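## Task

The stand's post is held by a spring pin with a pull knob that fits into one of its holes, and the post sinks if the pin is out and nothing supports it. Letting it fall fails the job, and so can lowering it quickly even while holding it. Lift the post four holes higher (15.2 cm) and lock it there with the pin. Then set the wooden block from the desk onto the post's top plate. Any number of robots may help. Finish by releasing everything and moving the robots away. A robot that falls or is left leaning fails the job, and nothing counts as done if it stays in place only because a robot is holding it.

## Robot and tools

Robots: two identical Hello Robot Stretch 4 units, r1 and r2, each with an omni-wheel base, a lift on a vertical mast, one arm that telescopes forward, a three-joint wrist (yaw, pitch, roll) and a two-finger gripper. Each is about 1.6 m tall; its base edge lies within 0.23 m of the base origin. Cameras per robot: <r>_head_camera, <r>_head_left_camera, <r>_head_right_camera and <r>_wrist_camera (r = r1 or r2). Calibration data gives each camera's intrinsics and its transform from that robot's own base frame, with small errors that grow for the wrist camera when the arm is extended.

Frames: the base frame sits on the floor below the base centre, x ahead, y to the left, z up. hand_pose is in this frame and marks a point between the open fingertips; it may be somewhat off. Odometry is the base frame as it was when the scene began; base_odometry comes from wheel turns only, so slip counts as motion. Heading is positive leftward, -3.142 to 3.142. Each robot reports in its own frames, so only pictures, lidar_m and wrist_depth_mm reveal where the two robots are relative to one another.

execute_actions: argument "actions" is a list holding exactly one action object, or empty (which just reports state and images). The action is keyed by "r1" and/or "r2"; every robot gets its own entry. Per robot you may give "base", "joints", or both, plus optional "pace" and "contact_limits"; or "end_of_arm" on its own. Everything in one action starts at once and may finish at different times.
- base: exactly one relative move from where the base last measured itself: {"translate_m": d} straight ahead (positive) or back, -2 to 2 m; {"strafe_m": d} sideways, left positive, -2 to 2 m; {"rotate_rad": d} spin in place, counter-clockwise positive, -3.2 to 3.2 rad.
- joints: absolute targets by name. lift_m 0 to 1.2 m; arm_m 0 to 0.55 m; wrist_yaw_rad -1.134 to 4.276 (0 points forward, positive left, 3.14 stowed back, above 3.4 the arm may block it); wrist_pitch_rad -1.117 to 4.259 (0 level, 1.57 pointing down); wrist_roll_rad -1.117 to 4.259 (0 keeps fingers level, positive turns clockwise viewed from behind); gripper_m -0.038 to 0.141 m, the fingertip gap, negative means the fingers press together. Joint targets outside range are clipped and flagged; any other bad value or unknown key rejects the whole call.
- pace: "slow", "default", "fast", "max". Base speeds 0.1/0.3/0.4/0.6 m/s and turn rates 1/2/3/4 rad/s; with the lift above 0.2 m these are capped lower, down to 0.3 m/s and 1 rad/s at full height.
- contact_limits: {"arm_m": v}, 0 (gentlest) to 0.75 (firmest), default 0.5; the arm stops when it pushes harder.
- end_of_arm: "enable_torque" restores wrist or gripper motors that shut themselves off.
- cameras: list of camera names or "all"; omitted or null means all, [] means none.

wait: {"seconds": 0 to 10}; nothing new is commanded, returns state and images. zoom_image: {"camera": name, "region": [x0, y0, x1, y1]} in pixels of that camera's latest full image, top-left origin, at most 504x504. finished_scene: {"scene": n} closes the current scene irreversibly and reports success; the goal must still hold afterwards.

Results: base_status and joint_status describe how each commanded motion ended. "done" for the base only means the wheels turned the commanded amount. "off_target": stopped short, may still push. "contact_stop_at_<key>": blocked by something; lift, arm or wheels then go slack (a slack lift can sink under load). "limit_stop_at_<name>": built-in limit; "limit_stop_at_tilt" means a lean over 6 degrees, with lift, arm and wheels slack until it lessens; "limit_stop_at_own_body" means the joint nearly hit the robot (often when pitched up below -0.2 while rolled). "torque_fault": a wrist or gripper motor overloaded and went limp until enable_torque. on_its_own lists uncommanded behaviour; "held at" is the held target. Omitted joints or bases may still be pushing toward old targets. If a result reports a stop, later calls in the same reply are skipped. turned_by_wheels vs turned_by_imu differing by over ~0.1 rad suggests a hit or slip. base_tilt gives forward/right lean in degrees. motor_effort is percent of maximum (peak in brackets), noisy; wheel positive means turning right. lidar_m: 12 distances in metres, 30-degree sectors, first straight ahead then counter-clockwise; "-" means nothing seen or closer than 0.25 m. wrist_depth_mm: 7x7 grid of depths, 100 to 2000 mm.

Gripping: command a gap below the object's width; squeezing harder draws it toward the wrist. Gap readings and "done" do not prove a grasp; check gripper effort or images. Fingertips pressed on a surface can jam; raise the lift.

Cautions: support the post whenever the pin is out and lower it slowly. Robots pressing on each other fails the run; stop bases before contact, and remember equal commands can differ by ~3 cm per metre. Avoid driving or turning with over 1 kg held and arm_m above 0.2, strong pushes with the gripper high, and knocking things over. At scene start, lift_m 0.4 with wrist_yaw_rad 0 unfolds the wrist. Objects may get nudged occasionally.

Each tool is called after "Call:" in YAML: its name, and indented under it one key for each argument.

## Session

Call:
execute_actions:
  actions: []

Scene clock: 0.00 s.
r1.base_odometry: x=+0.000 y=+0.000 heading=+0.000 (m, m, rad; r1's odometry frame)
r1.turned_by_wheels: +0.000 (rad since the last result)
r1.turned_by_imu: +0.000 (rad since the last result)
r1.base_tilt: forward=-0.2 right=-0.4 (deg)
r1.lidar_m: 1.24 0.99 0.96 1.07 1.01 1.01 1.11 1.72 4.81 2.73 2.78 2.55
r1.base_status: not commanded
r1.joint_positions: lift_m=+0.216 arm_m=+0.001 wrist_yaw_rad=+3.149 wrist_pitch_rad=+0.003 wrist_roll_rad=+0.003 gripper_m=+0.057
r1.joint_status: not commanded
r1.motor_effort: lift_m=+19 arm_m=+0 wrist_yaw_rad=+0 wrist_pitch_rad=-5 wrist_roll_rad=+0 gripper_m=-3 wheel_0=+0 wheel_1=+0 wheel_2=+0 (%)
r1.hand_pose: x=-0.1177 y=+0.0852 z=+0.3934 quat_wxyz=(-0.004, -0.001, +0.002, +1.000) (m; r1's base frame)
r1.wrist_depth_mm: - 136 238 1430 1160 991 891 / - 111 136 1397 1182 991 866 / - 115 138 1336 1205 1008 878 / 135 135 190 1397 1138 991 866 / 213 - 1708 1366 1118 960 866 / 225 1464 189 1281 195 960 854 / 224 904 1042 133 1008 946 842
r2.base_odometry: x=+0.000 y=+0.000 heading=+0.000 (m, m, rad; r2's odometry frame)
r2.turned_by_wheels: +0.000 (rad since the last result)
r2.turned_by_imu: +0.000 (rad since the last result)
r2.base_tilt: forward=-0.3 right=+0.5 (deg)
r2.lidar_m: 2.84 2.75 3.33 1.20 1.21 2.84 2.34 1.50 1.35 1.38 1.73 2.79
r2.base_status: not commanded
r2.joint_positions: lift_m=+0.232 arm_m=+0.001 wrist_yaw_rad=+3.055 wrist_pitch_rad=+0.019 wrist_roll_rad=-0.014 gripper_m=+0.057
r2.joint_status: not commanded
r2.motor_effort: lift_m=+20 arm_m=+0 wrist_yaw_rad=+1 wrist_pitch_rad=-6 wrist_roll_rad=-1 gripper_m=-3 wheel_0=+0 wheel_1=-1 wheel_2=+1 (%)
r2.hand_pose: x=-0.1079 y=+0.1119 z=+0.4047 quat_wxyz=(+0.043, -0.010, -0.007, +0.999) (m; r2's base frame)
r2.wrist_depth_mm: - 144 - - - - - / - 133 - - - - - / - 131 211 - - - - / 120 143 - - - - - / 1464 1921 - - - - - / 1205 1430 201 1537 216 1661 1576 / 946 917 1042 139 1008 991 1060
pictures: r1_head_camera, r1_head_left_camera, r1_head_right_camera, r1_wrist_camera, r2_head_camera, r2_head_left_camera, r2_head_right_camera, r2_wrist_camera
Images, in order (width x height): r1_head_camera 420x560, r1_head_left_camera 420x672, r1_head_right_camera 420x672, r1_wrist_camera 616x392, r2_head_camera 420x560, r2_head_left_camera 420x672, r2_head_right_camera 420x672, r2_wrist_camera 616x392.

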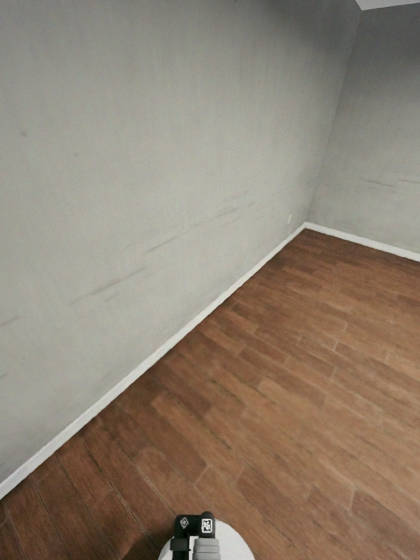

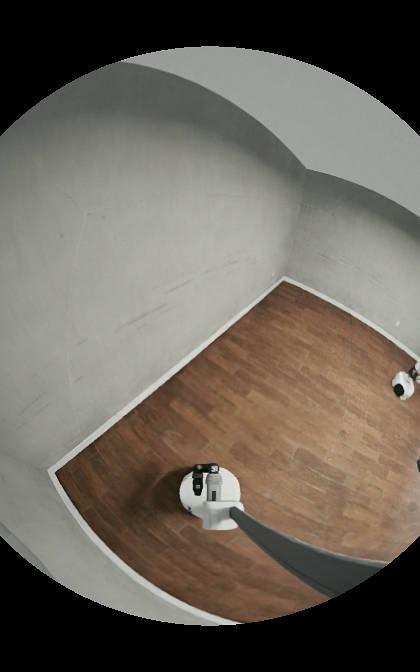

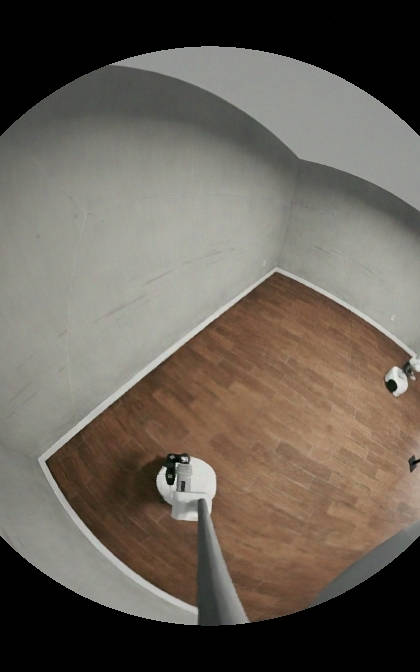

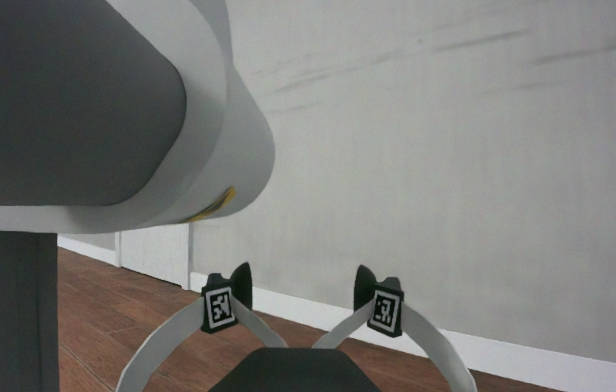

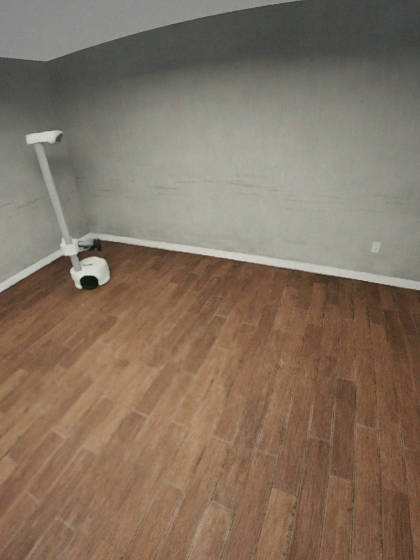

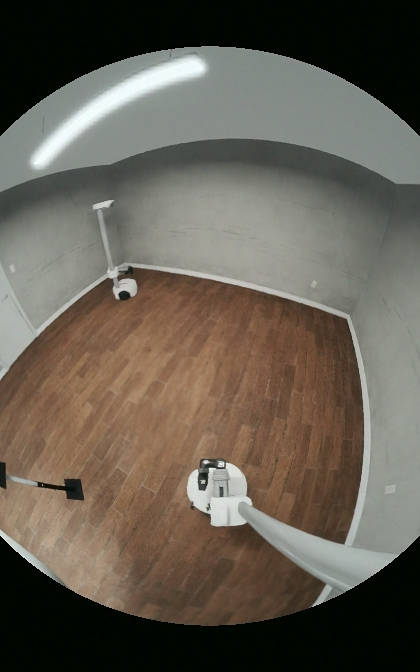

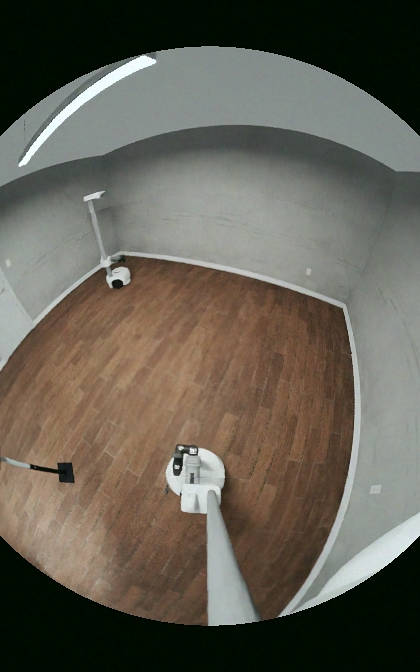

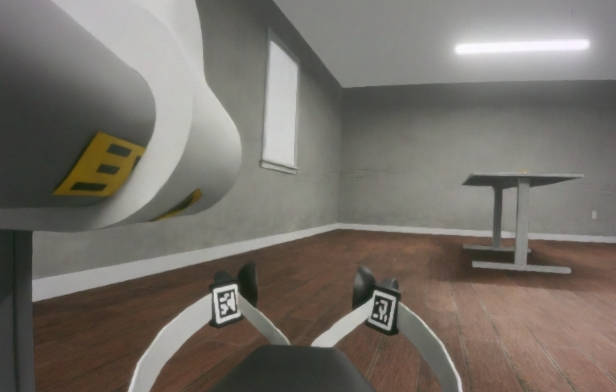

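Call:
execute_actions:
  actions:
    - {"r1":{"base":{"rotate_rad":-1.75},"joints":{"lift_m":0.4,"wrist_yaw_rad":0},"pace":"fast"},"r2":{"base":{"rotate_rad":1.8},"joints":{"lift_m":0.4,"wrist_yaw_rad":0},"pace":"fast"}}
  cameras: ["r1_head_camera","r2_head_camera","r2_wrist_camera"]

Scene clock: 3.13 s.
r1.base_odometry: x=+0.000 y=+0.000 heading=-1.750 (m, m, rad; r1's odometry frame)
r1.turned_by_wheels: -1.750 (rad since the last result)
r1.turned_by_imu: -1.729 (rad since the last result)
r1.base_tilt: forward=-0.2 right=-0.4 (deg)
r1.lidar_m: 2.74 2.74 3.71 1.41 1.03 0.95 1.02 1.05 1.01 1.05 1.43 3.71
r1.base_status: done
r1.joint_positions: lift_m=+0.400 arm_m=+0.001 wrist_yaw_rad=+0.000 wrist_pitch_rad=+0.003 wrist_roll_rad=+0.003 gripper_m=+0.057
r1.joint_status: all done
r1.motor_effort: lift_m=+21(23) arm_m=+0(0) wrist_yaw_rad=-1(5) wrist_pitch_rad=-5(7) wrist_roll_rad=+0(1) gripper_m=-4(3) wheel_0=+0(6) wheel_1=+0(9) wheel_2=+0(6) (%)
r1.hand_pose: x=+0.4600 y=-0.0873 z=+0.5772 quat_wxyz=(+1.000, +0.002, +0.001, +0.000) (m; r1's base frame)
r1.wrist_depth_mm: - - - - - - - / - - - - - - - / - - - - - - - / - - - - - - - / - - - - - - - / 1983 - 189 - 195 - - / 1366 1255 1464 133 1397 1397 1430
r2.base_odometry: x=+0.000 y=+0.000 heading=+1.799 (m, m, rad; r2's odometry frame)
r2.turned_by_wheels: +1.799 (rad since the last result)
r2.turned_by_imu: +1.819 (rad since the last result)
r2.base_tilt: forward=-0.4 right=+0.6 (deg)
r2.lidar_m: 1.16 2.81 2.97 1.80 1.40 1.36 1.50 2.21 2.78 2.78 2.56 3.34
r2.base_status: done
r2.joint_positions: lift_m=+0.400 arm_m=+0.001 wrist_yaw_rad=+0.000 wrist_pitch_rad=+0.019 wrist_roll_rad=-0.014 gripper_m=+0.057
r2.joint_status: all done
r2.motor_effort: lift_m=+24(28) arm_m=+0(0) wrist_yaw_rad=+0(8) wrist_pitch_rad=-6(6) wrist_roll_rad=-1(1) gripper_m=-3(1) wheel_0=-5(12) wheel_1=-3(11) wheel_2=-1(12) (%)
r2.hand_pose: x=+0.4604 y=-0.0873 z=+0.5724 quat_wxyz=(+1.000, -0.007, +0.009, +0.000) (m; r2's base frame)
r2.wrist_depth_mm: - - - - - - - / - - - - - - - / - - - - - - - / - - - - - - - / - - - - - - - / 1808 1921 201 - 214 - - / 1281 1229 1366 139 1336 1366 1430
pictures: r1_head_camera, r2_head_camera, r2_wrist_camera
camera_calibration (this result's frames):
r2_wrist_camera: T_world_to_cam=[[0.0337965, -0.99837, 0.0459876, -0.128576], [0.00791104, -0.0457452, -0.998922, 0.632186], [0.999397, 0.0341239, 0.00635212, -0.236032], [0, 0, 0, 1]] pos_world=[0.235234, -0.0913923, 0.638917]
Images, in order (width x height): r1_head_camera 420x560, r2_head_camera 420x560, r2_wrist_camera 616x392.

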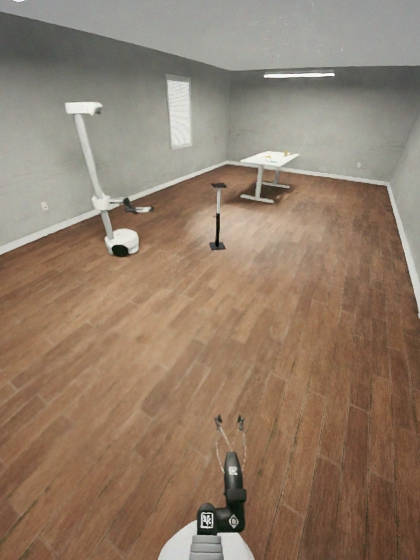

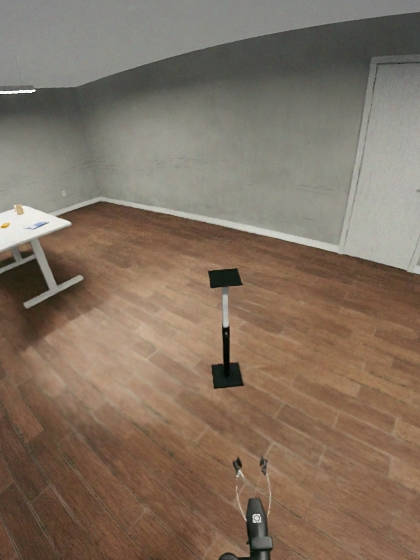

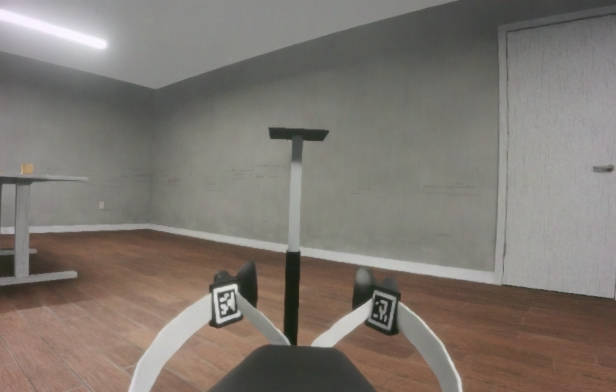

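Call:
zoom_image:
  camera: "r2_head_camera"
  region: [170, 250, 290, 400]

Call:
zoom_image:
  camera: "r1_head_camera"
  region: [180, 140, 320, 260]

Call:
zoom_image:
  camera: "r2_wrist_camera"
  region: [220, 110, 380, 350]

Region (170, 250, 290, 400) of r2_head_camera's 420x560 image, scaled by 3.360, with more detail than that image has; it fills the left 403 columns of this view, and the rest is white.

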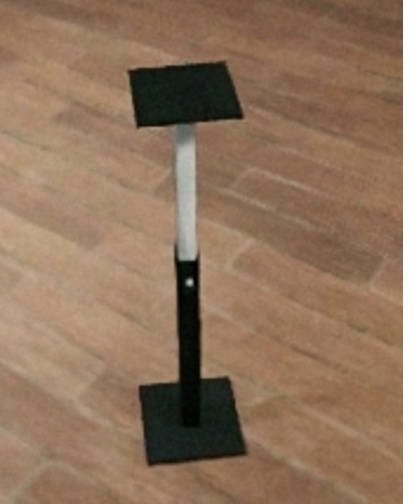

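Region (180, 140, 320, 260) of r1_head_camera's 420x560 image, scaled by 3.600, with more detail than that image has; it fills the top 432 rows of this view, and the rest is white.

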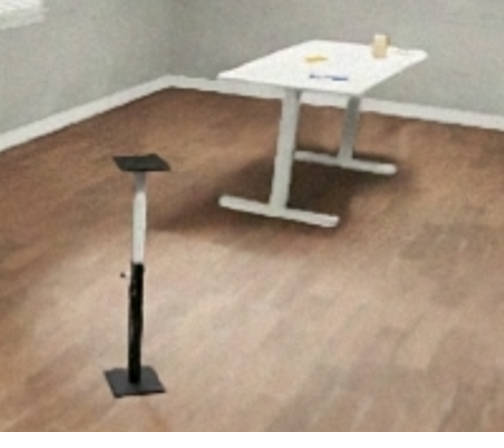

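Region (220, 110, 380, 350) of r2_wrist_camera's 616x392 image, scaled by 2.100.

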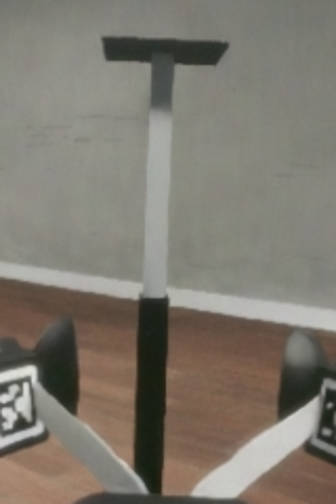

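Call:
execute_actions:
  actions:
    - {"r1":{"base":{"translate_m":1.8},"joints":{"lift_m":0.55,"gripper_m":0.12},"pace":"max"},"r2":{"base":{"rotate_rad":0.08},"joints":{"lift_m":0.27,"gripper_m":0.09,"wrist_pitch_rad":0,"wrist_roll_rad":0},"pace":"fast"}}
  cameras: ["r1_head_camera","r1_wrist_camera"]

Call:
execute_actions:
  actions:
    - {"r2":{"base":{"translate_m":0.45},"pace":"fast"}}
  cameras: ["r1_head_camera","r2_head_camera","r2_wrist_camera"]

Scene clock: 11.40 s.
r1.base_odometry: x=-0.321 y=-1.771 heading=-1.750 (m, m, rad; r1's odometry frame)
r1.turned_by_wheels: +0.000 (rad since the last result)
r1.turned_by_imu: -0.005 (rad since the last result)
r1.base_tilt: forward=-0.1 right=-0.3 (deg)
r1.lidar_m: 0.98 1.16 1.22 2.92 2.67 2.52 2.63 1.97 1.80 1.92 2.62 3.00
r1.base_status: done
r1.joint_positions: lift_m=+0.550 arm_m=+0.001 wrist_yaw_rad=+0.000 wrist_pitch_rad=+0.003 wrist_roll_rad=+0.003 gripper_m=+0.120
r1.joint_status: all done
r1.motor_effort: lift_m=+20(22) arm_m=+0(0) wrist_yaw_rad=+0(1) wrist_pitch_rad=-6(7) wrist_roll_rad=+0(1) gripper_m=-1(3) wheel_0=-1(7) wheel_1=+0(8) wheel_2=+1(10) (%)
r1.hand_pose: x=+0.4600 y=-0.0874 z=+0.7273 quat_wxyz=(+1.000, +0.002, +0.001, +0.000) (m; r1's base frame)
r1.wrist_depth_mm: - - - - - - - / - - - - - - - / - - - - - - - / - - - - - - - / - - - - - - - / - - - - 210 - - / 1708 1618 1756 138 1863 1708 1808
r2.base_odometry: x=+0.000 y=+0.000 heading=+1.879 (m, m, rad; r2's odometry frame)
r2.turned_by_wheels: +0.079 (rad since the last result)
r2.turned_by_imu: +0.079 (rad since the last result)
r2.base_tilt: forward=-0.3 right=+0.6 (deg)
r2.lidar_m: 1.15 2.79 3.22 1.68 1.39 1.36 1.57 2.50 2.78 3.12 1.28 1.28
r2.base_status: done
r2.joint_positions: lift_m=+0.270 arm_m=+0.001 wrist_yaw_rad=+0.000 wrist_pitch_rad=+0.003 wrist_roll_rad=+0.000 gripper_m=+0.090
r2.joint_status: all done
r2.motor_effort: lift_m=+15(23) arm_m=+0(0) wrist_yaw_rad=+0(0) wrist_pitch_rad=-7(8) wrist_roll_rad=+0(3) gripper_m=-2(4) wheel_0=-4(9) wheel_1=-2(10) wheel_2=+0(9) (%)
r2.hand_pose: x=+0.4605 y=-0.0874 z=+0.4479 quat_wxyz=(+1.000, +0.000, +0.001, +0.000) (m; r2's base frame)
r2.wrist_depth_mm: - - - - - - - / - - - - - - - / - - - - - - - / - - - - - - - / - - - - - - - / 1499 1661 1366 1618 203 1708 1756 / 1078 1042 1182 140 1118 1098 1182
pictures: r1_head_camera, r1_wrist_camera
camera_calibration (this result's frames):
r1_wrist_camera: T_world_to_cam=[[0.00440595, -0.999593, 0.0282029, -0.112459], [0.0121276, -0.0281477, -0.99953, 0.777102], [0.999917, 0.00474592, 0.0119987, -0.242336], [0, 0, 0, 1]] pos_world=[0.233387, -0.0893892, 0.782817]
Images, in order (width x height): r1_head_camera 420x560, r1_wrist_camera 616x392.

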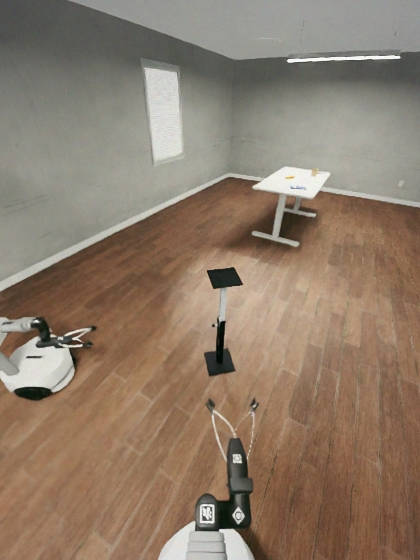

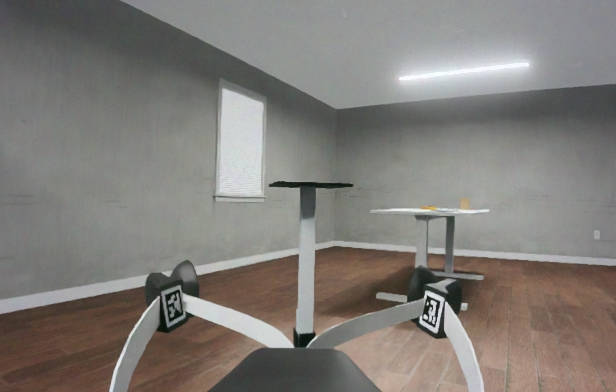

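Scene clock: 13.80 s.
r1.base_odometry: x=-0.321 y=-1.771 heading=-1.750 (m, m, rad; r1's odometry frame)
r1.turned_by_wheels: +0.000 (rad since the last result)
r1.turned_by_imu: +0.000 (rad since the last result)
r1.base_tilt: forward=-0.1 right=-0.3 (deg)
r1.lidar_m: 0.98 0.99 1.20 2.94 2.65 2.52 2.62 1.97 1.81 1.90 2.62 3.01
r1.base_status: not commanded
r1.joint_positions: lift_m=+0.550 arm_m=+0.001 wrist_yaw_rad=+0.000 wrist_pitch_rad=+0.003 wrist_roll_rad=+0.003 gripper_m=+0.120
r1.joint_status: not commanded
r1.motor_effort: lift_m=+20(20) arm_m=+0(0) wrist_yaw_rad=+0(0) wrist_pitch_rad=-6(4) wrist_roll_rad=+0(1) gripper_m=-1(1) wheel_0=+0(0) wheel_1=+0(0) wheel_2=+1(1) (%)
r1.hand_pose: x=+0.4600 y=-0.0874 z=+0.7273 quat_wxyz=(+1.000, +0.002, +0.001, +0.000) (m; r1's base frame)
r1.wrist_depth_mm: - - - - - - - / - - - - - - - / - - - - - - - / - - - - - - - / - - - - - - - / - - - - 211 - - / 750 1499 1863 138 1863 1708 1863
r2.base_odometry: x=-0.137 y=+0.429 heading=+1.880 (m, m, rad; r2's odometry frame)
r2.turned_by_wheels: +0.001 (rad since the last result)
r2.turned_by_imu: -0.001 (rad since the last result)
r2.base_tilt: forward=-0.4 right=+0.7 (deg)
r2.lidar_m: 0.71 2.48 2.46 2.12 1.74 1.72 1.94 3.07 3.08 1.27 0.92 0.75
r2.base_status: done
r2.joint_positions: lift_m=+0.270 arm_m=+0.001 wrist_yaw_rad=+0.000 wrist_pitch_rad=+0.003 wrist_roll_rad=+0.000 gripper_m=+0.090
r2.joint_status: not commanded
r2.motor_effort: lift_m=+15(15) arm_m=+0(0) wrist_yaw_rad=+1(1) wrist_pitch_rad=-7(7) wrist_roll_rad=-1(1) gripper_m=-1(3) wheel_0=+4(11) wheel_1=+3(10) wheel_2=+3(16) (%)
r2.hand_pose: x=+0.4605 y=-0.0874 z=+0.4478 quat_wxyz=(+1.000, +0.000, +0.001, +0.000) (m; r2's base frame)
r2.wrist_depth_mm: - - - 634 - - - / - - - - - - - / - - - - - - - / - - - - - - - / - - - - - - - / 1537 1661 1366 1576 204 1756 1708 / 1078 1060 1160 140 1138 1118 1182
pictures: r1_head_camera, r2_head_camera, r2_wrist_camera
camera_calibration (this result's frames):
r2_wrist_camera: T_world_to_cam=[[0.0326942, -0.99893, 0.0326972, -0.116529], [0.0239166, -0.0319234, -0.999204, 0.501678], [0.999179, 0.0334502, 0.0228473, -0.242605], [0, 0, 0, 1]] pos_world=[0.234217, -0.0922739, 0.510632]
Images, in order (width x height): r1_head_camera 420x560, r2_head_camera 420x560, r2_wrist_camera 616x392.

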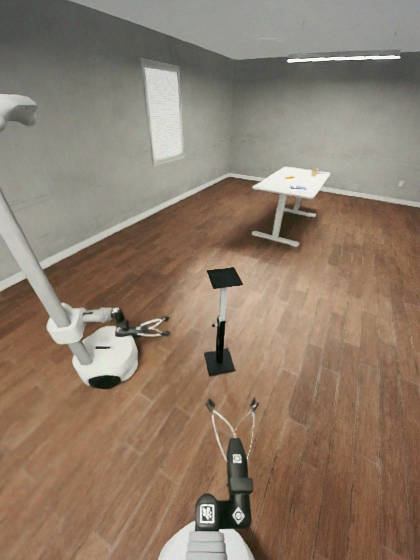

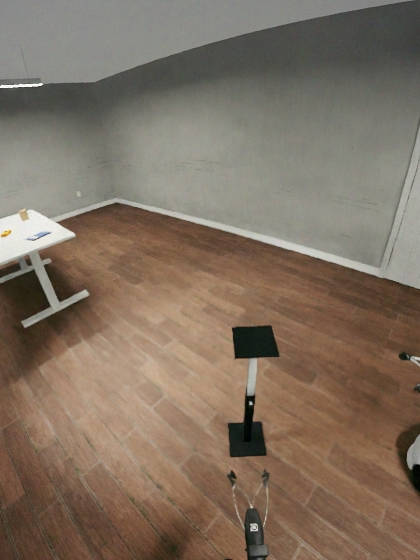

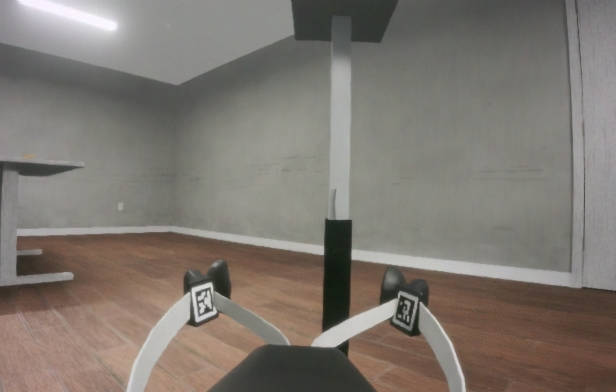

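Call:
zoom_image:
  camera: "r1_head_camera"
  region: [120, 255, 270, 425]

Call:
zoom_image:
  camera: "r2_head_camera"
  region: [200, 315, 320, 495]

Call:
zoom_image:
  camera: "r2_wrist_camera"
  region: [280, 160, 400, 320]

Region (120, 255, 270, 425) of r1_head_camera's 420x560 image, scaled by 2.965, with more detail than that image has; it fills the left 445 columns of this view, and the rest is white.

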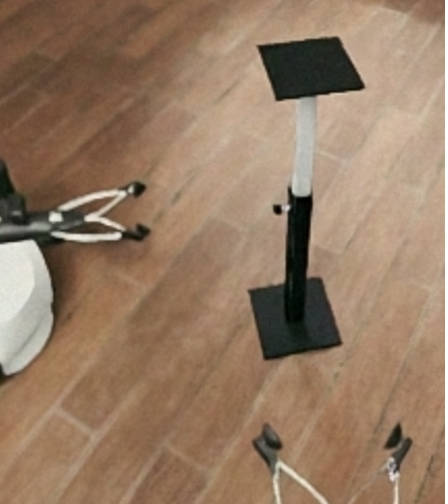

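Region (200, 315, 320, 495) of r2_head_camera's 420x560 image, scaled by 2.800, with more detail than that image has.

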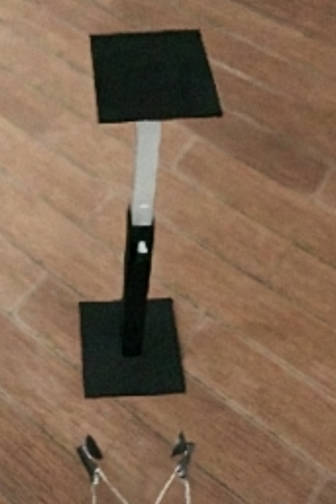

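Region (280, 160, 400, 320) of r2_wrist_camera's 616x392 image, scaled by 3.150; it fills the left 378 columns of this view, and the rest is white.

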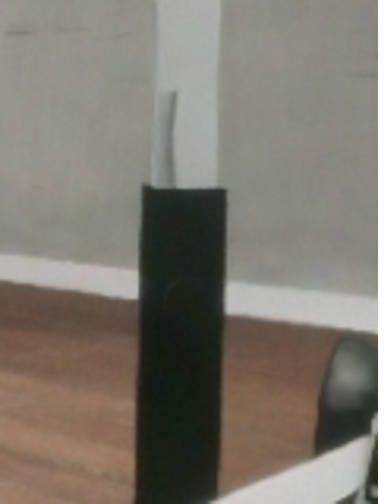

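Call:
execute_actions:
  actions:
    - {"r1":{"base":{"rotate_rad":0.22},"pace":"fast"},"r2":{"base":{"strafe_m":-0.035},"joints":{"arm_m":0.15,"gripper_m":0.07}}}
  cameras: []

Call:
execute_actions:
  actions:
    - {"r1":{"base":{"strafe_m":-0.231},"joints":{"arm_m":0.3,"lift_m":0.58},"pace":"fast"}}
  cameras: ["r1_head_camera","r1_wrist_camera","r2_wrist_camera"]

Scene clock: 18.30 s.
r1.base_odometry: x=-0.321 y=-1.771 heading=-1.530 (m, m, rad; r1's odometry frame)
r1.turned_by_wheels: +0.220 (rad since the last result)
r1.turned_by_imu: +0.217 (rad since the last result)
r1.base_tilt: forward=-0.1 right=-0.3 (deg)
r1.lidar_m: 0.96 1.00 2.84 3.08 2.53 2.53 2.30 1.88 1.82 2.06 3.39 0.98
r1.base_status: done
r1.joint_positions: lift_m=+0.550 arm_m=+0.001 wrist_yaw_rad=+0.000 wrist_pitch_rad=+0.003 wrist_roll_rad=+0.003 gripper_m=+0.120
r1.joint_status: not commanded
r1.motor_effort: lift_m=+20(20) arm_m=+0(0) wrist_yaw_rad=+0(0) wrist_pitch_rad=-5(4) wrist_roll_rad=+0(0) gripper_m=+1(0) wheel_0=+0(5) wheel_1=+0(6) wheel_2=+2(4) (%)
r1.hand_pose: x=+0.4600 y=-0.0874 z=+0.7273 quat_wxyz=(+1.000, +0.002, +0.001, +0.000) (m; r1's base frame)
r1.wrist_depth_mm: - - - - - - - / - - - - - - - / - - - - - - - / - - - - - - - / - - - - - - - / 866 866 854 - 210 - - / 1576 1661 788 138 1708 1708 1808
r2.base_odometry: x=-0.103 y=+0.439 heading=+1.880 (m, m, rad; r2's odometry frame)
r2.turned_by_wheels: +0.000 (rad since the last result)
r2.turned_by_imu: -0.001 (rad since the last result)
r2.base_tilt: forward=-0.1 right=+0.7 (deg)
r2.lidar_m: 0.71 2.53 2.50 2.13 1.76 1.75 1.95 3.07 3.06 3.43 0.83 0.90
r2.base_status: done
r2.joint_positions: lift_m=+0.270 arm_m=+0.148 wrist_yaw_rad=+0.000 wrist_pitch_rad=+0.002 wrist_roll_rad=+0.000 gripper_m=+0.070
r2.joint_status: all done
r2.motor_effort: lift_m=+15(15) arm_m=+9(11) wrist_yaw_rad=+1(2) wrist_pitch_rad=-5(6) wrist_roll_rad=+1(0) gripper_m=+0(3) wheel_0=+3(12) wheel_1=-2(12) wheel_2=+0(2) (%)
r2.hand_pose: x=+0.6079 y=-0.0874 z=+0.4479 quat_wxyz=(+1.000, +0.000, +0.001, +0.000) (m; r2's base frame)
r2.wrist_depth_mm: - - - - - - - / - - - - - - - / - - - - - - - / - - - - - - - / - - - - - - - / 1499 1618 197 402 203 1708 1756 / 1078 1008 1160 139 1138 1118 1138
pictures: none
No camera images: the call's "cameras" was empty. Leave "cameras" out to get every camera's image.

Scene clock: 20.07 s.
r1.base_odometry: x=-0.551 y=-1.781 heading=-1.530 (m, m, rad; r1's odometry frame)
r1.turned_by_wheels: +0.000 (rad since the last result)
r1.turned_by_imu: +0.000 (rad since the last result)
r1.base_tilt: forward=-0.2 right=-0.4 (deg)
r1.lidar_m: 0.92 1.04 3.01 3.26 2.68 2.70 2.08 1.66 1.64 1.93 3.09 2.89
r1.base_status: done
r1.joint_positions: lift_m=+0.580 arm_m=+0.299 wrist_yaw_rad=+0.000 wrist_pitch_rad=+0.003 wrist_roll_rad=+0.003 gripper_m=+0.120
r1.joint_status: all done
r1.motor_effort: lift_m=+20(25) arm_m=+7(7) wrist_yaw_rad=+0(0) wrist_pitch_rad=-5(6) wrist_roll_rad=+1(1) gripper_m=+0(1) wheel_0=-1(9) wheel_1=+2(11) wheel_2=+2(1) (%)
r1.hand_pose: x=+0.7582 y=-0.0874 z=+0.7573 quat_wxyz=(+1.000, +0.002, +0.001, +0.000) (m; r1's base frame)
r1.wrist_depth_mm: - - - - - - - / - - - - - - - / - - - - - - - / - - - - - - - / - - - - - - - / - - - - 210 - - / 1576 1708 1863 138 1863 1863 1808
r2.base_odometry: x=-0.103 y=+0.439 heading=+1.880 (m, m, rad; r2's odometry frame)
r2.turned_by_wheels: +0.000 (rad since the last result)
r2.turned_by_imu: +0.000 (rad since the last result)
r2.base_tilt: forward=-0.2 right=+0.6 (deg)
r2.lidar_m: 0.72 2.51 2.49 2.14 1.76 1.73 1.94 3.08 3.05 3.40 0.99 0.79
r2.base_status: not commanded
r2.joint_positions: lift_m=+0.270 arm_m=+0.148 wrist_yaw_rad=+0.000 wrist_pitch_rad=+0.002 wrist_roll_rad=+0.000 gripper_m=+0.070
r2.joint_status: not commanded
r2.motor_effort: lift_m=+15(15) arm_m=+9(9) wrist_yaw_rad=+0(0) wrist_pitch_rad=-6(6) wrist_roll_rad=+0(1) gripper_m=-3(1) wheel_0=+3(3) wheel_1=-2(2) wheel_2=+0(0) (%)
r2.hand_pose: x=+0.6079 y=-0.0874 z=+0.4479 quat_wxyz=(+1.000, +0.000, +0.001, +0.000) (m; r2's base frame)
r2.wrist_depth_mm: - - - - - - - / - - - - - - - / - - - - - - - / - - - - - - - / - - - - - - - / 1537 1618 197 402 203 1756 1756 / 1098 1008 1160 139 1138 1098 1138
pictures: r1_head_camera, r1_wrist_camera, r2_wrist_camera
camera_calibration (this result's frames):
r1_wrist_camera: T_world_to_cam=[[0.00447513, -0.999592, 0.0282032, -0.11465], [0.0122112, -0.0281467, -0.999529, 0.803385], [0.999915, 0.00481742, 0.0120803, -0.540958], [0, 0, 0, 1]] pos_world=[0.531615, -0.0893848, 0.812775]
r2_wrist_camera: T_world_to_cam=[[0.0327409, -0.998931, 0.032623, -0.12133], [0.0241442, -0.0318404, -0.999201, 0.498086], [0.999172, 0.0335024, 0.0230759, -0.389998], [0, 0, 0, 1]] pos_world=[0.381622, -0.0922756, 0.510646]
Images, in order (width x height): r1_head_camera 420x560, r1_wrist_camera 616x392, r2_wrist_camera 616x392.

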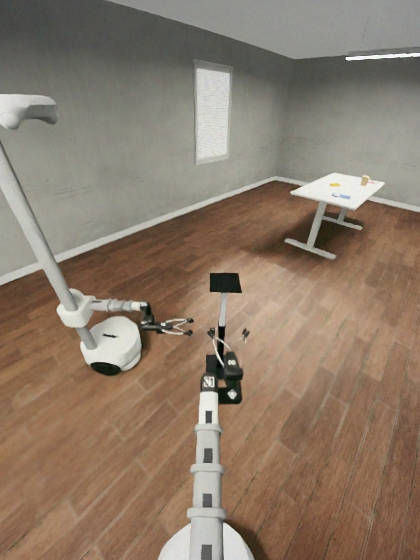

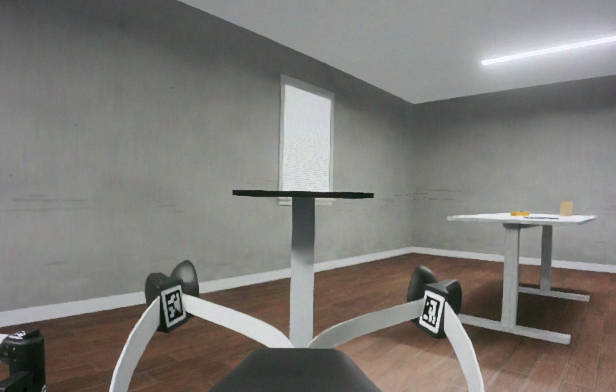

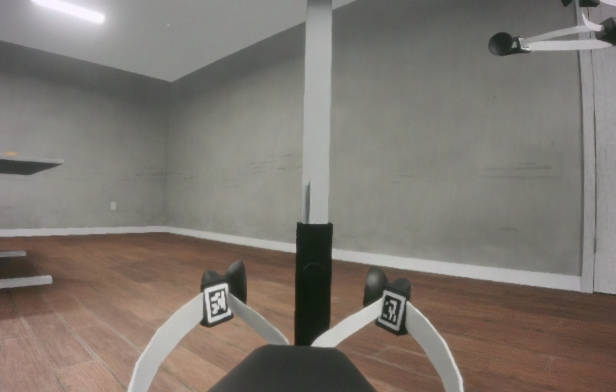

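Call:
zoom_image:
  camera: "r2_wrist_camera"
  region: [260, 210, 370, 320]

Call:
execute_actions:
  actions:
    - {"r1":{"base":{"translate_m":0.26},"pace":"default"},"r2":{"joints":{"arm_m":0.25}}}
  cameras: ["r1_head_camera","r1_wrist_camera","r2_wrist_camera","r2_head_camera"]

Region (260, 210, 370, 320) of r2_wrist_camera's 616x392 image, scaled by 4.582.

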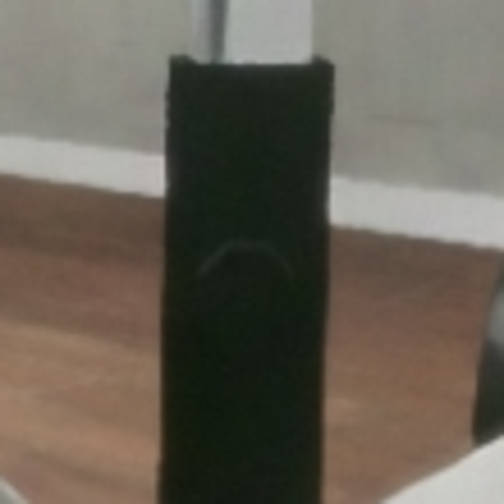

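Scene clock: 23.43 s.
r1.base_odometry: x=-0.541 y=-2.041 heading=-1.529 (m, m, rad; r1's odometry frame)
r1.turned_by_wheels: +0.000 (rad since the last result)
r1.turned_by_imu: -0.001 (rad since the last result)
r1.base_tilt: forward=-0.1 right=-0.5 (deg)
r1.lidar_m: 0.68 0.77 0.94 3.17 2.90 2.87 2.28 1.86 1.84 2.11 3.39 2.65
r1.base_status: done
r1.joint_positions: lift_m=+0.580 arm_m=+0.299 wrist_yaw_rad=+0.000 wrist_pitch_rad=+0.003 wrist_roll_rad=+0.003 gripper_m=+0.120
r1.joint_status: not commanded
r1.motor_effort: lift_m=+20(20) arm_m=+7(6) wrist_yaw_rad=+0(0) wrist_pitch_rad=-5(5) wrist_roll_rad=+1(1) gripper_m=-3(0) wheel_0=-1(4) wheel_1=+1(4) wheel_2=+2(10) (%)
r1.hand_pose: x=+0.7582 y=-0.0874 z=+0.7573 quat_wxyz=(+1.000, +0.002, +0.001, +0.000) (m; r1's base frame)
r1.wrist_depth_mm: - - - - - - - / - - - - - - - / - - - - - - - / - - - 226 - - - / - - - 225 - - - / - - - 224 210 - - / 1756 1661 1863 138 1921 1708 1863
r2.base_odometry: x=-0.103 y=+0.439 heading=+1.880 (m, m, rad; r2's odometry frame)
r2.turned_by_wheels: +0.000 (rad since the last result)
r2.turned_by_imu: -0.001 (rad since the last result)
r2.base_tilt: forward=-0.1 right=+0.6 (deg)
r2.lidar_m: 0.70 2.52 2.49 2.14 1.77 1.74 1.93 3.07 3.05 3.39 0.91 0.77
r2.base_status: not commanded
r2.joint_positions: lift_m=+0.270 arm_m=+0.249 wrist_yaw_rad=+0.000 wrist_pitch_rad=+0.002 wrist_roll_rad=+0.000 gripper_m=+0.070
r2.joint_status: all done
r2.motor_effort: lift_m=+15(15) arm_m=+9(10) wrist_yaw_rad=+1(1) wrist_pitch_rad=-6(7) wrist_roll_rad=+1(0) gripper_m=-2(4) wheel_0=+3(3) wheel_1=-2(2) wheel_2=+0(0) (%)
r2.hand_pose: x=+0.7079 y=-0.0874 z=+0.4479 quat_wxyz=(+1.000, +0.000, +0.001, +0.000) (m; r2's base frame)
r2.wrist_depth_mm: - - - - - - - / - - - - - - - / - - - - - - - / - - - - - - - / - - - 304 - - - / 1499 1618 196 301 203 1808 1756 / 1078 1008 1138 139 1098 1138 1160
pictures: r1_head_camera, r1_wrist_camera, r2_head_camera, r2_wrist_camera
camera_calibration (this result's frames):
r1_wrist_camera: T_world_to_cam=[[0.0044749, -0.999592, 0.0282032, -0.11465], [0.0122111, -0.0281468, -0.999529, 0.803385], [0.999915, 0.00481719, 0.0120802, -0.540971], [0, 0, 0, 1]] pos_world=[0.531628, -0.0893848, 0.812775]
r2_wrist_camera: T_world_to_cam=[[0.0327341, -0.998932, 0.0326197, -0.124601], [0.0241645, -0.0318366, -0.999201, 0.495663], [0.999172, 0.0334962, 0.0230965, -0.489939], [0, 0, 0, 1]] pos_world=[0.481634, -0.0922762, 0.510647]
Images, in order (width x height): r1_head_camera 420x560, r1_wrist_camera 616x392, r2_head_camera 420x560, r2_wrist_camera 616x392.

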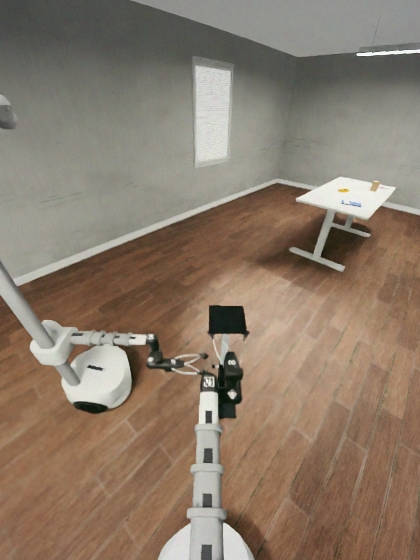

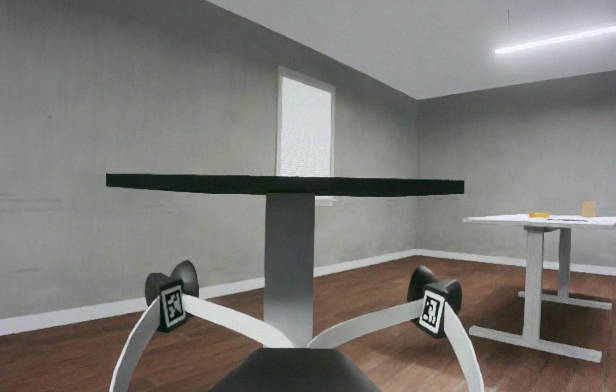

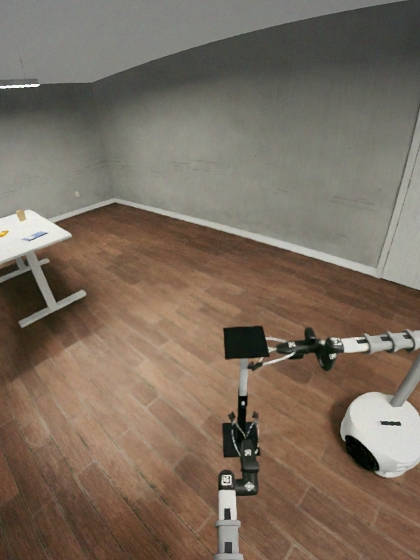

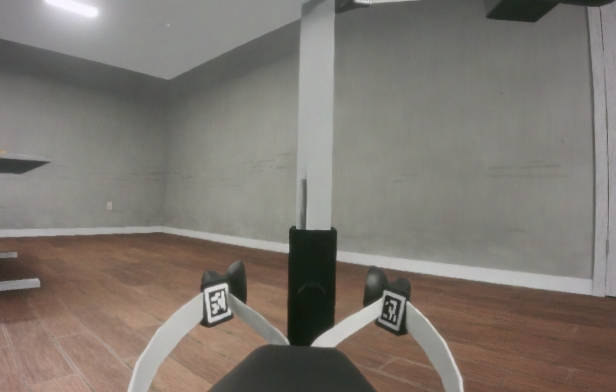

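Call:
zoom_image:
  camera: "r2_wrist_camera"
  region: [190, 220, 430, 350]

Call:
zoom_image:
  camera: "r1_head_camera"
  region: [160, 300, 260, 400]

Region (190, 220, 430, 350) of r2_wrist_camera's 616x392 image, scaled by 2.100; it fills the top 273 rows of this view, and the rest is white.

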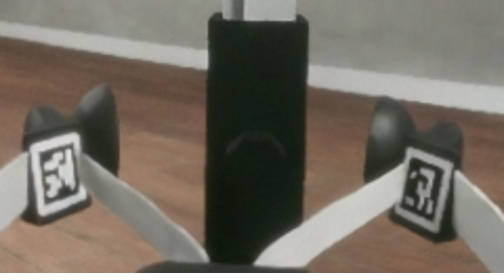

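Region (160, 300, 260, 400) of r1_head_camera's 420x560 image, scaled by 5.040, with more detail than that image has.

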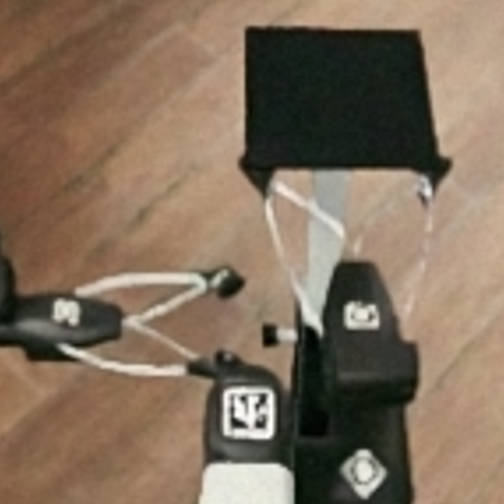

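Call:
execute_actions:
  actions:
    - {"r1":{"base":{"strafe_m":0.009},"joints":{"arm_m":0.318,"lift_m":0.605,"gripper_m":0.06}},"r2":{"joints":{"arm_m":0.29,"lift_m":0.252,"gripper_m":0.05}}}
  cameras: ["r1_head_camera","r1_wrist_camera","r2_wrist_camera","r2_head_camera"]

Call:
zoom_image:
  camera: "r1_head_camera"
  region: [160, 300, 260, 400]

Call:
zoom_image:
  camera: "r2_head_camera"
  region: [200, 320, 320, 440]

Scene clock: 27.30 s.
r1.base_odometry: x=-0.532 y=-2.040 heading=-1.529 (m, m, rad; r1's odometry frame)
r1.turned_by_wheels: +0.000 (rad since the last result)
r1.turned_by_imu: +0.000 (rad since the last result)
r1.base_tilt: forward=-0.2 right=-0.3 (deg)
r1.lidar_m: 0.71 0.76 0.94 3.16 2.88 2.87 2.28 1.85 1.86 2.12 3.40 2.68
r1.base_status: done
r1.joint_positions: lift_m=+0.605 arm_m=+0.317 wrist_yaw_rad=+0.000 wrist_pitch_rad=+0.003 wrist_roll_rad=+0.003 gripper_m=+0.060
r1.joint_status: all done
r1.motor_effort: lift_m=+22(22) arm_m=+7(8) wrist_yaw_rad=+0(0) wrist_pitch_rad=-5(5) wrist_roll_rad=+1(0) gripper_m=-3(1) wheel_0=+2(7) wheel_1=-2(6) wheel_2=+1(3) (%)
r1.hand_pose: x=+0.7762 y=-0.0874 z=+0.7822 quat_wxyz=(+1.000, +0.002, +0.001, +0.000) (m; r1's base frame)
r1.wrist_depth_mm: - - - - - - - / - - - - - - - / - - - - - - - / - - - - - - - / - - 216 183 194 - - / - - 190 206 195 - - / 1808 1661 1921 132 1808 1808 1808
r2.base_odometry: x=-0.103 y=+0.439 heading=+1.880 (m, m, rad; r2's odometry frame)
r2.turned_by_wheels: +0.000 (rad since the last result)
r2.turned_by_imu: -0.001 (rad since the last result)
r2.base_tilt: forward=-0.2 right=+0.4 (deg)
r2.lidar_m: 0.71 2.50 2.50 2.14 1.75 1.74 1.96 3.06 3.04 3.40 0.91 0.78
r2.base_status: not commanded
r2.joint_positions: lift_m=+0.252 arm_m=+0.289 wrist_yaw_rad=+0.000 wrist_pitch_rad=+0.002 wrist_roll_rad=+0.000 gripper_m=+0.050
r2.joint_status: all done
r2.motor_effort: lift_m=+15(14) arm_m=+9(8) wrist_yaw_rad=+2(1) wrist_pitch_rad=-6(6) wrist_roll_rad=+1(1) gripper_m=-5(1) wheel_0=+3(3) wheel_1=-2(2) wheel_2=+0(0) (%)
r2.hand_pose: x=+0.7479 y=-0.0874 z=+0.4300 quat_wxyz=(+1.000, +0.000, +0.001, +0.000) (m; r2's base frame)
r2.wrist_depth_mm: - - - - - - - / - - - - - - - / - - - 274 - - - / - - - 272 - - - / - - - 263 - - - / 1464 1537 197 262 202 1708 1661 / 1042 976 1118 140 1098 1098 1098
pictures: r1_head_camera, r1_wrist_camera, r2_head_camera, r2_wrist_camera
camera_calibration (this result's frames):
r1_wrist_camera: T_world_to_cam=[[0.00449407, -0.999592, 0.0282033, -0.115442], [0.0122117, -0.0281466, -0.999529, 0.828046], [0.999915, 0.00483636, 0.0120803, -0.559255], [0, 0, 0, 1]] pos_world=[0.549614, -0.0893836, 0.837668]
r2_wrist_camera: T_world_to_cam=[[0.0326985, -0.998933, 0.0326195, -0.125309], [0.0241593, -0.0318375, -0.999201, 0.476779], [0.999173, 0.0334604, 0.0230925, -0.52949], [0, 0, 0, 1]] pos_world=[0.521631, -0.0922784, 0.492713]
Images, in order (width x height): r1_head_camera 420x560, r1_wrist_camera 616x392, r2_head_camera 420x560, r2_wrist_camera 616x392.

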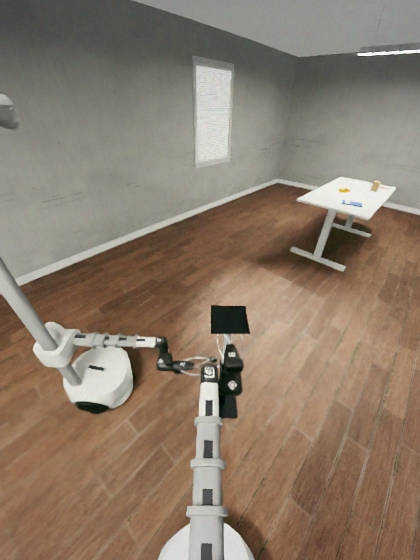

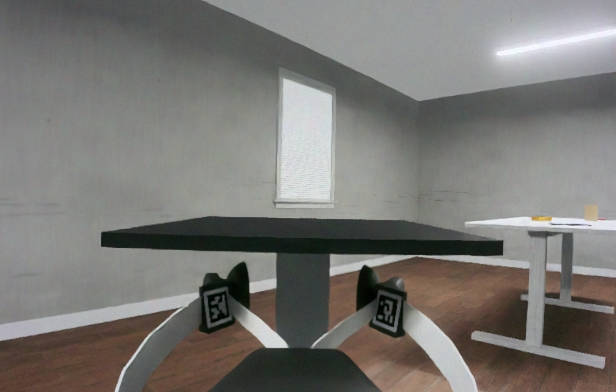

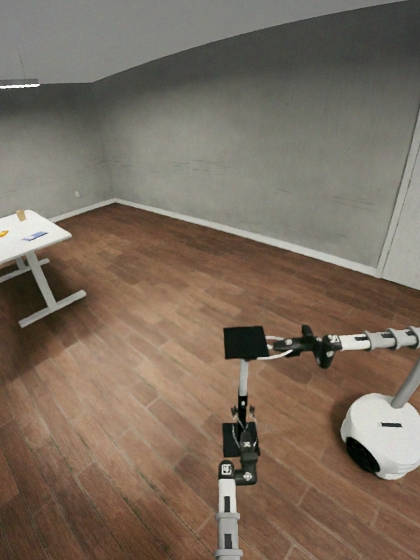

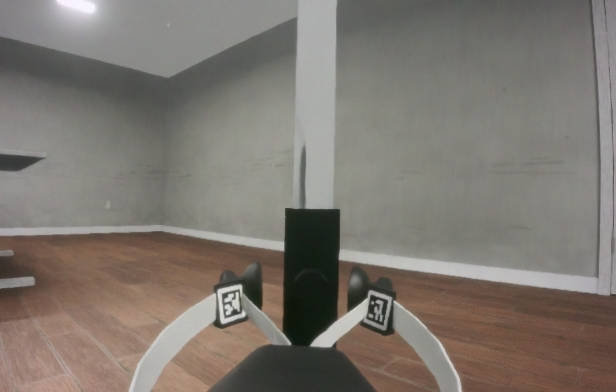

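Region (160, 300, 260, 400) of r1_head_camera's 420x560 image, scaled by 5.040, with more detail than that image has.

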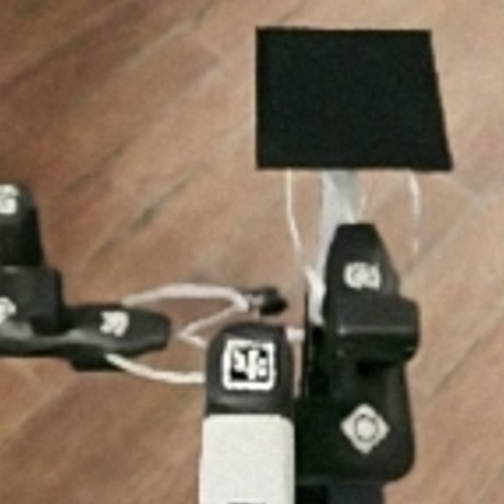

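Region (200, 320, 320, 440) of r2_head_camera's 420x560 image, scaled by 4.200, with more detail than that image has.

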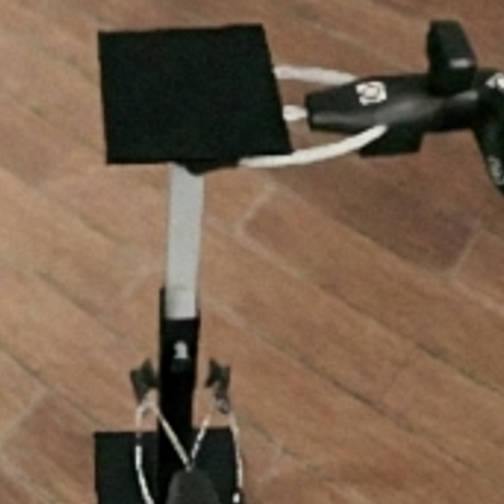

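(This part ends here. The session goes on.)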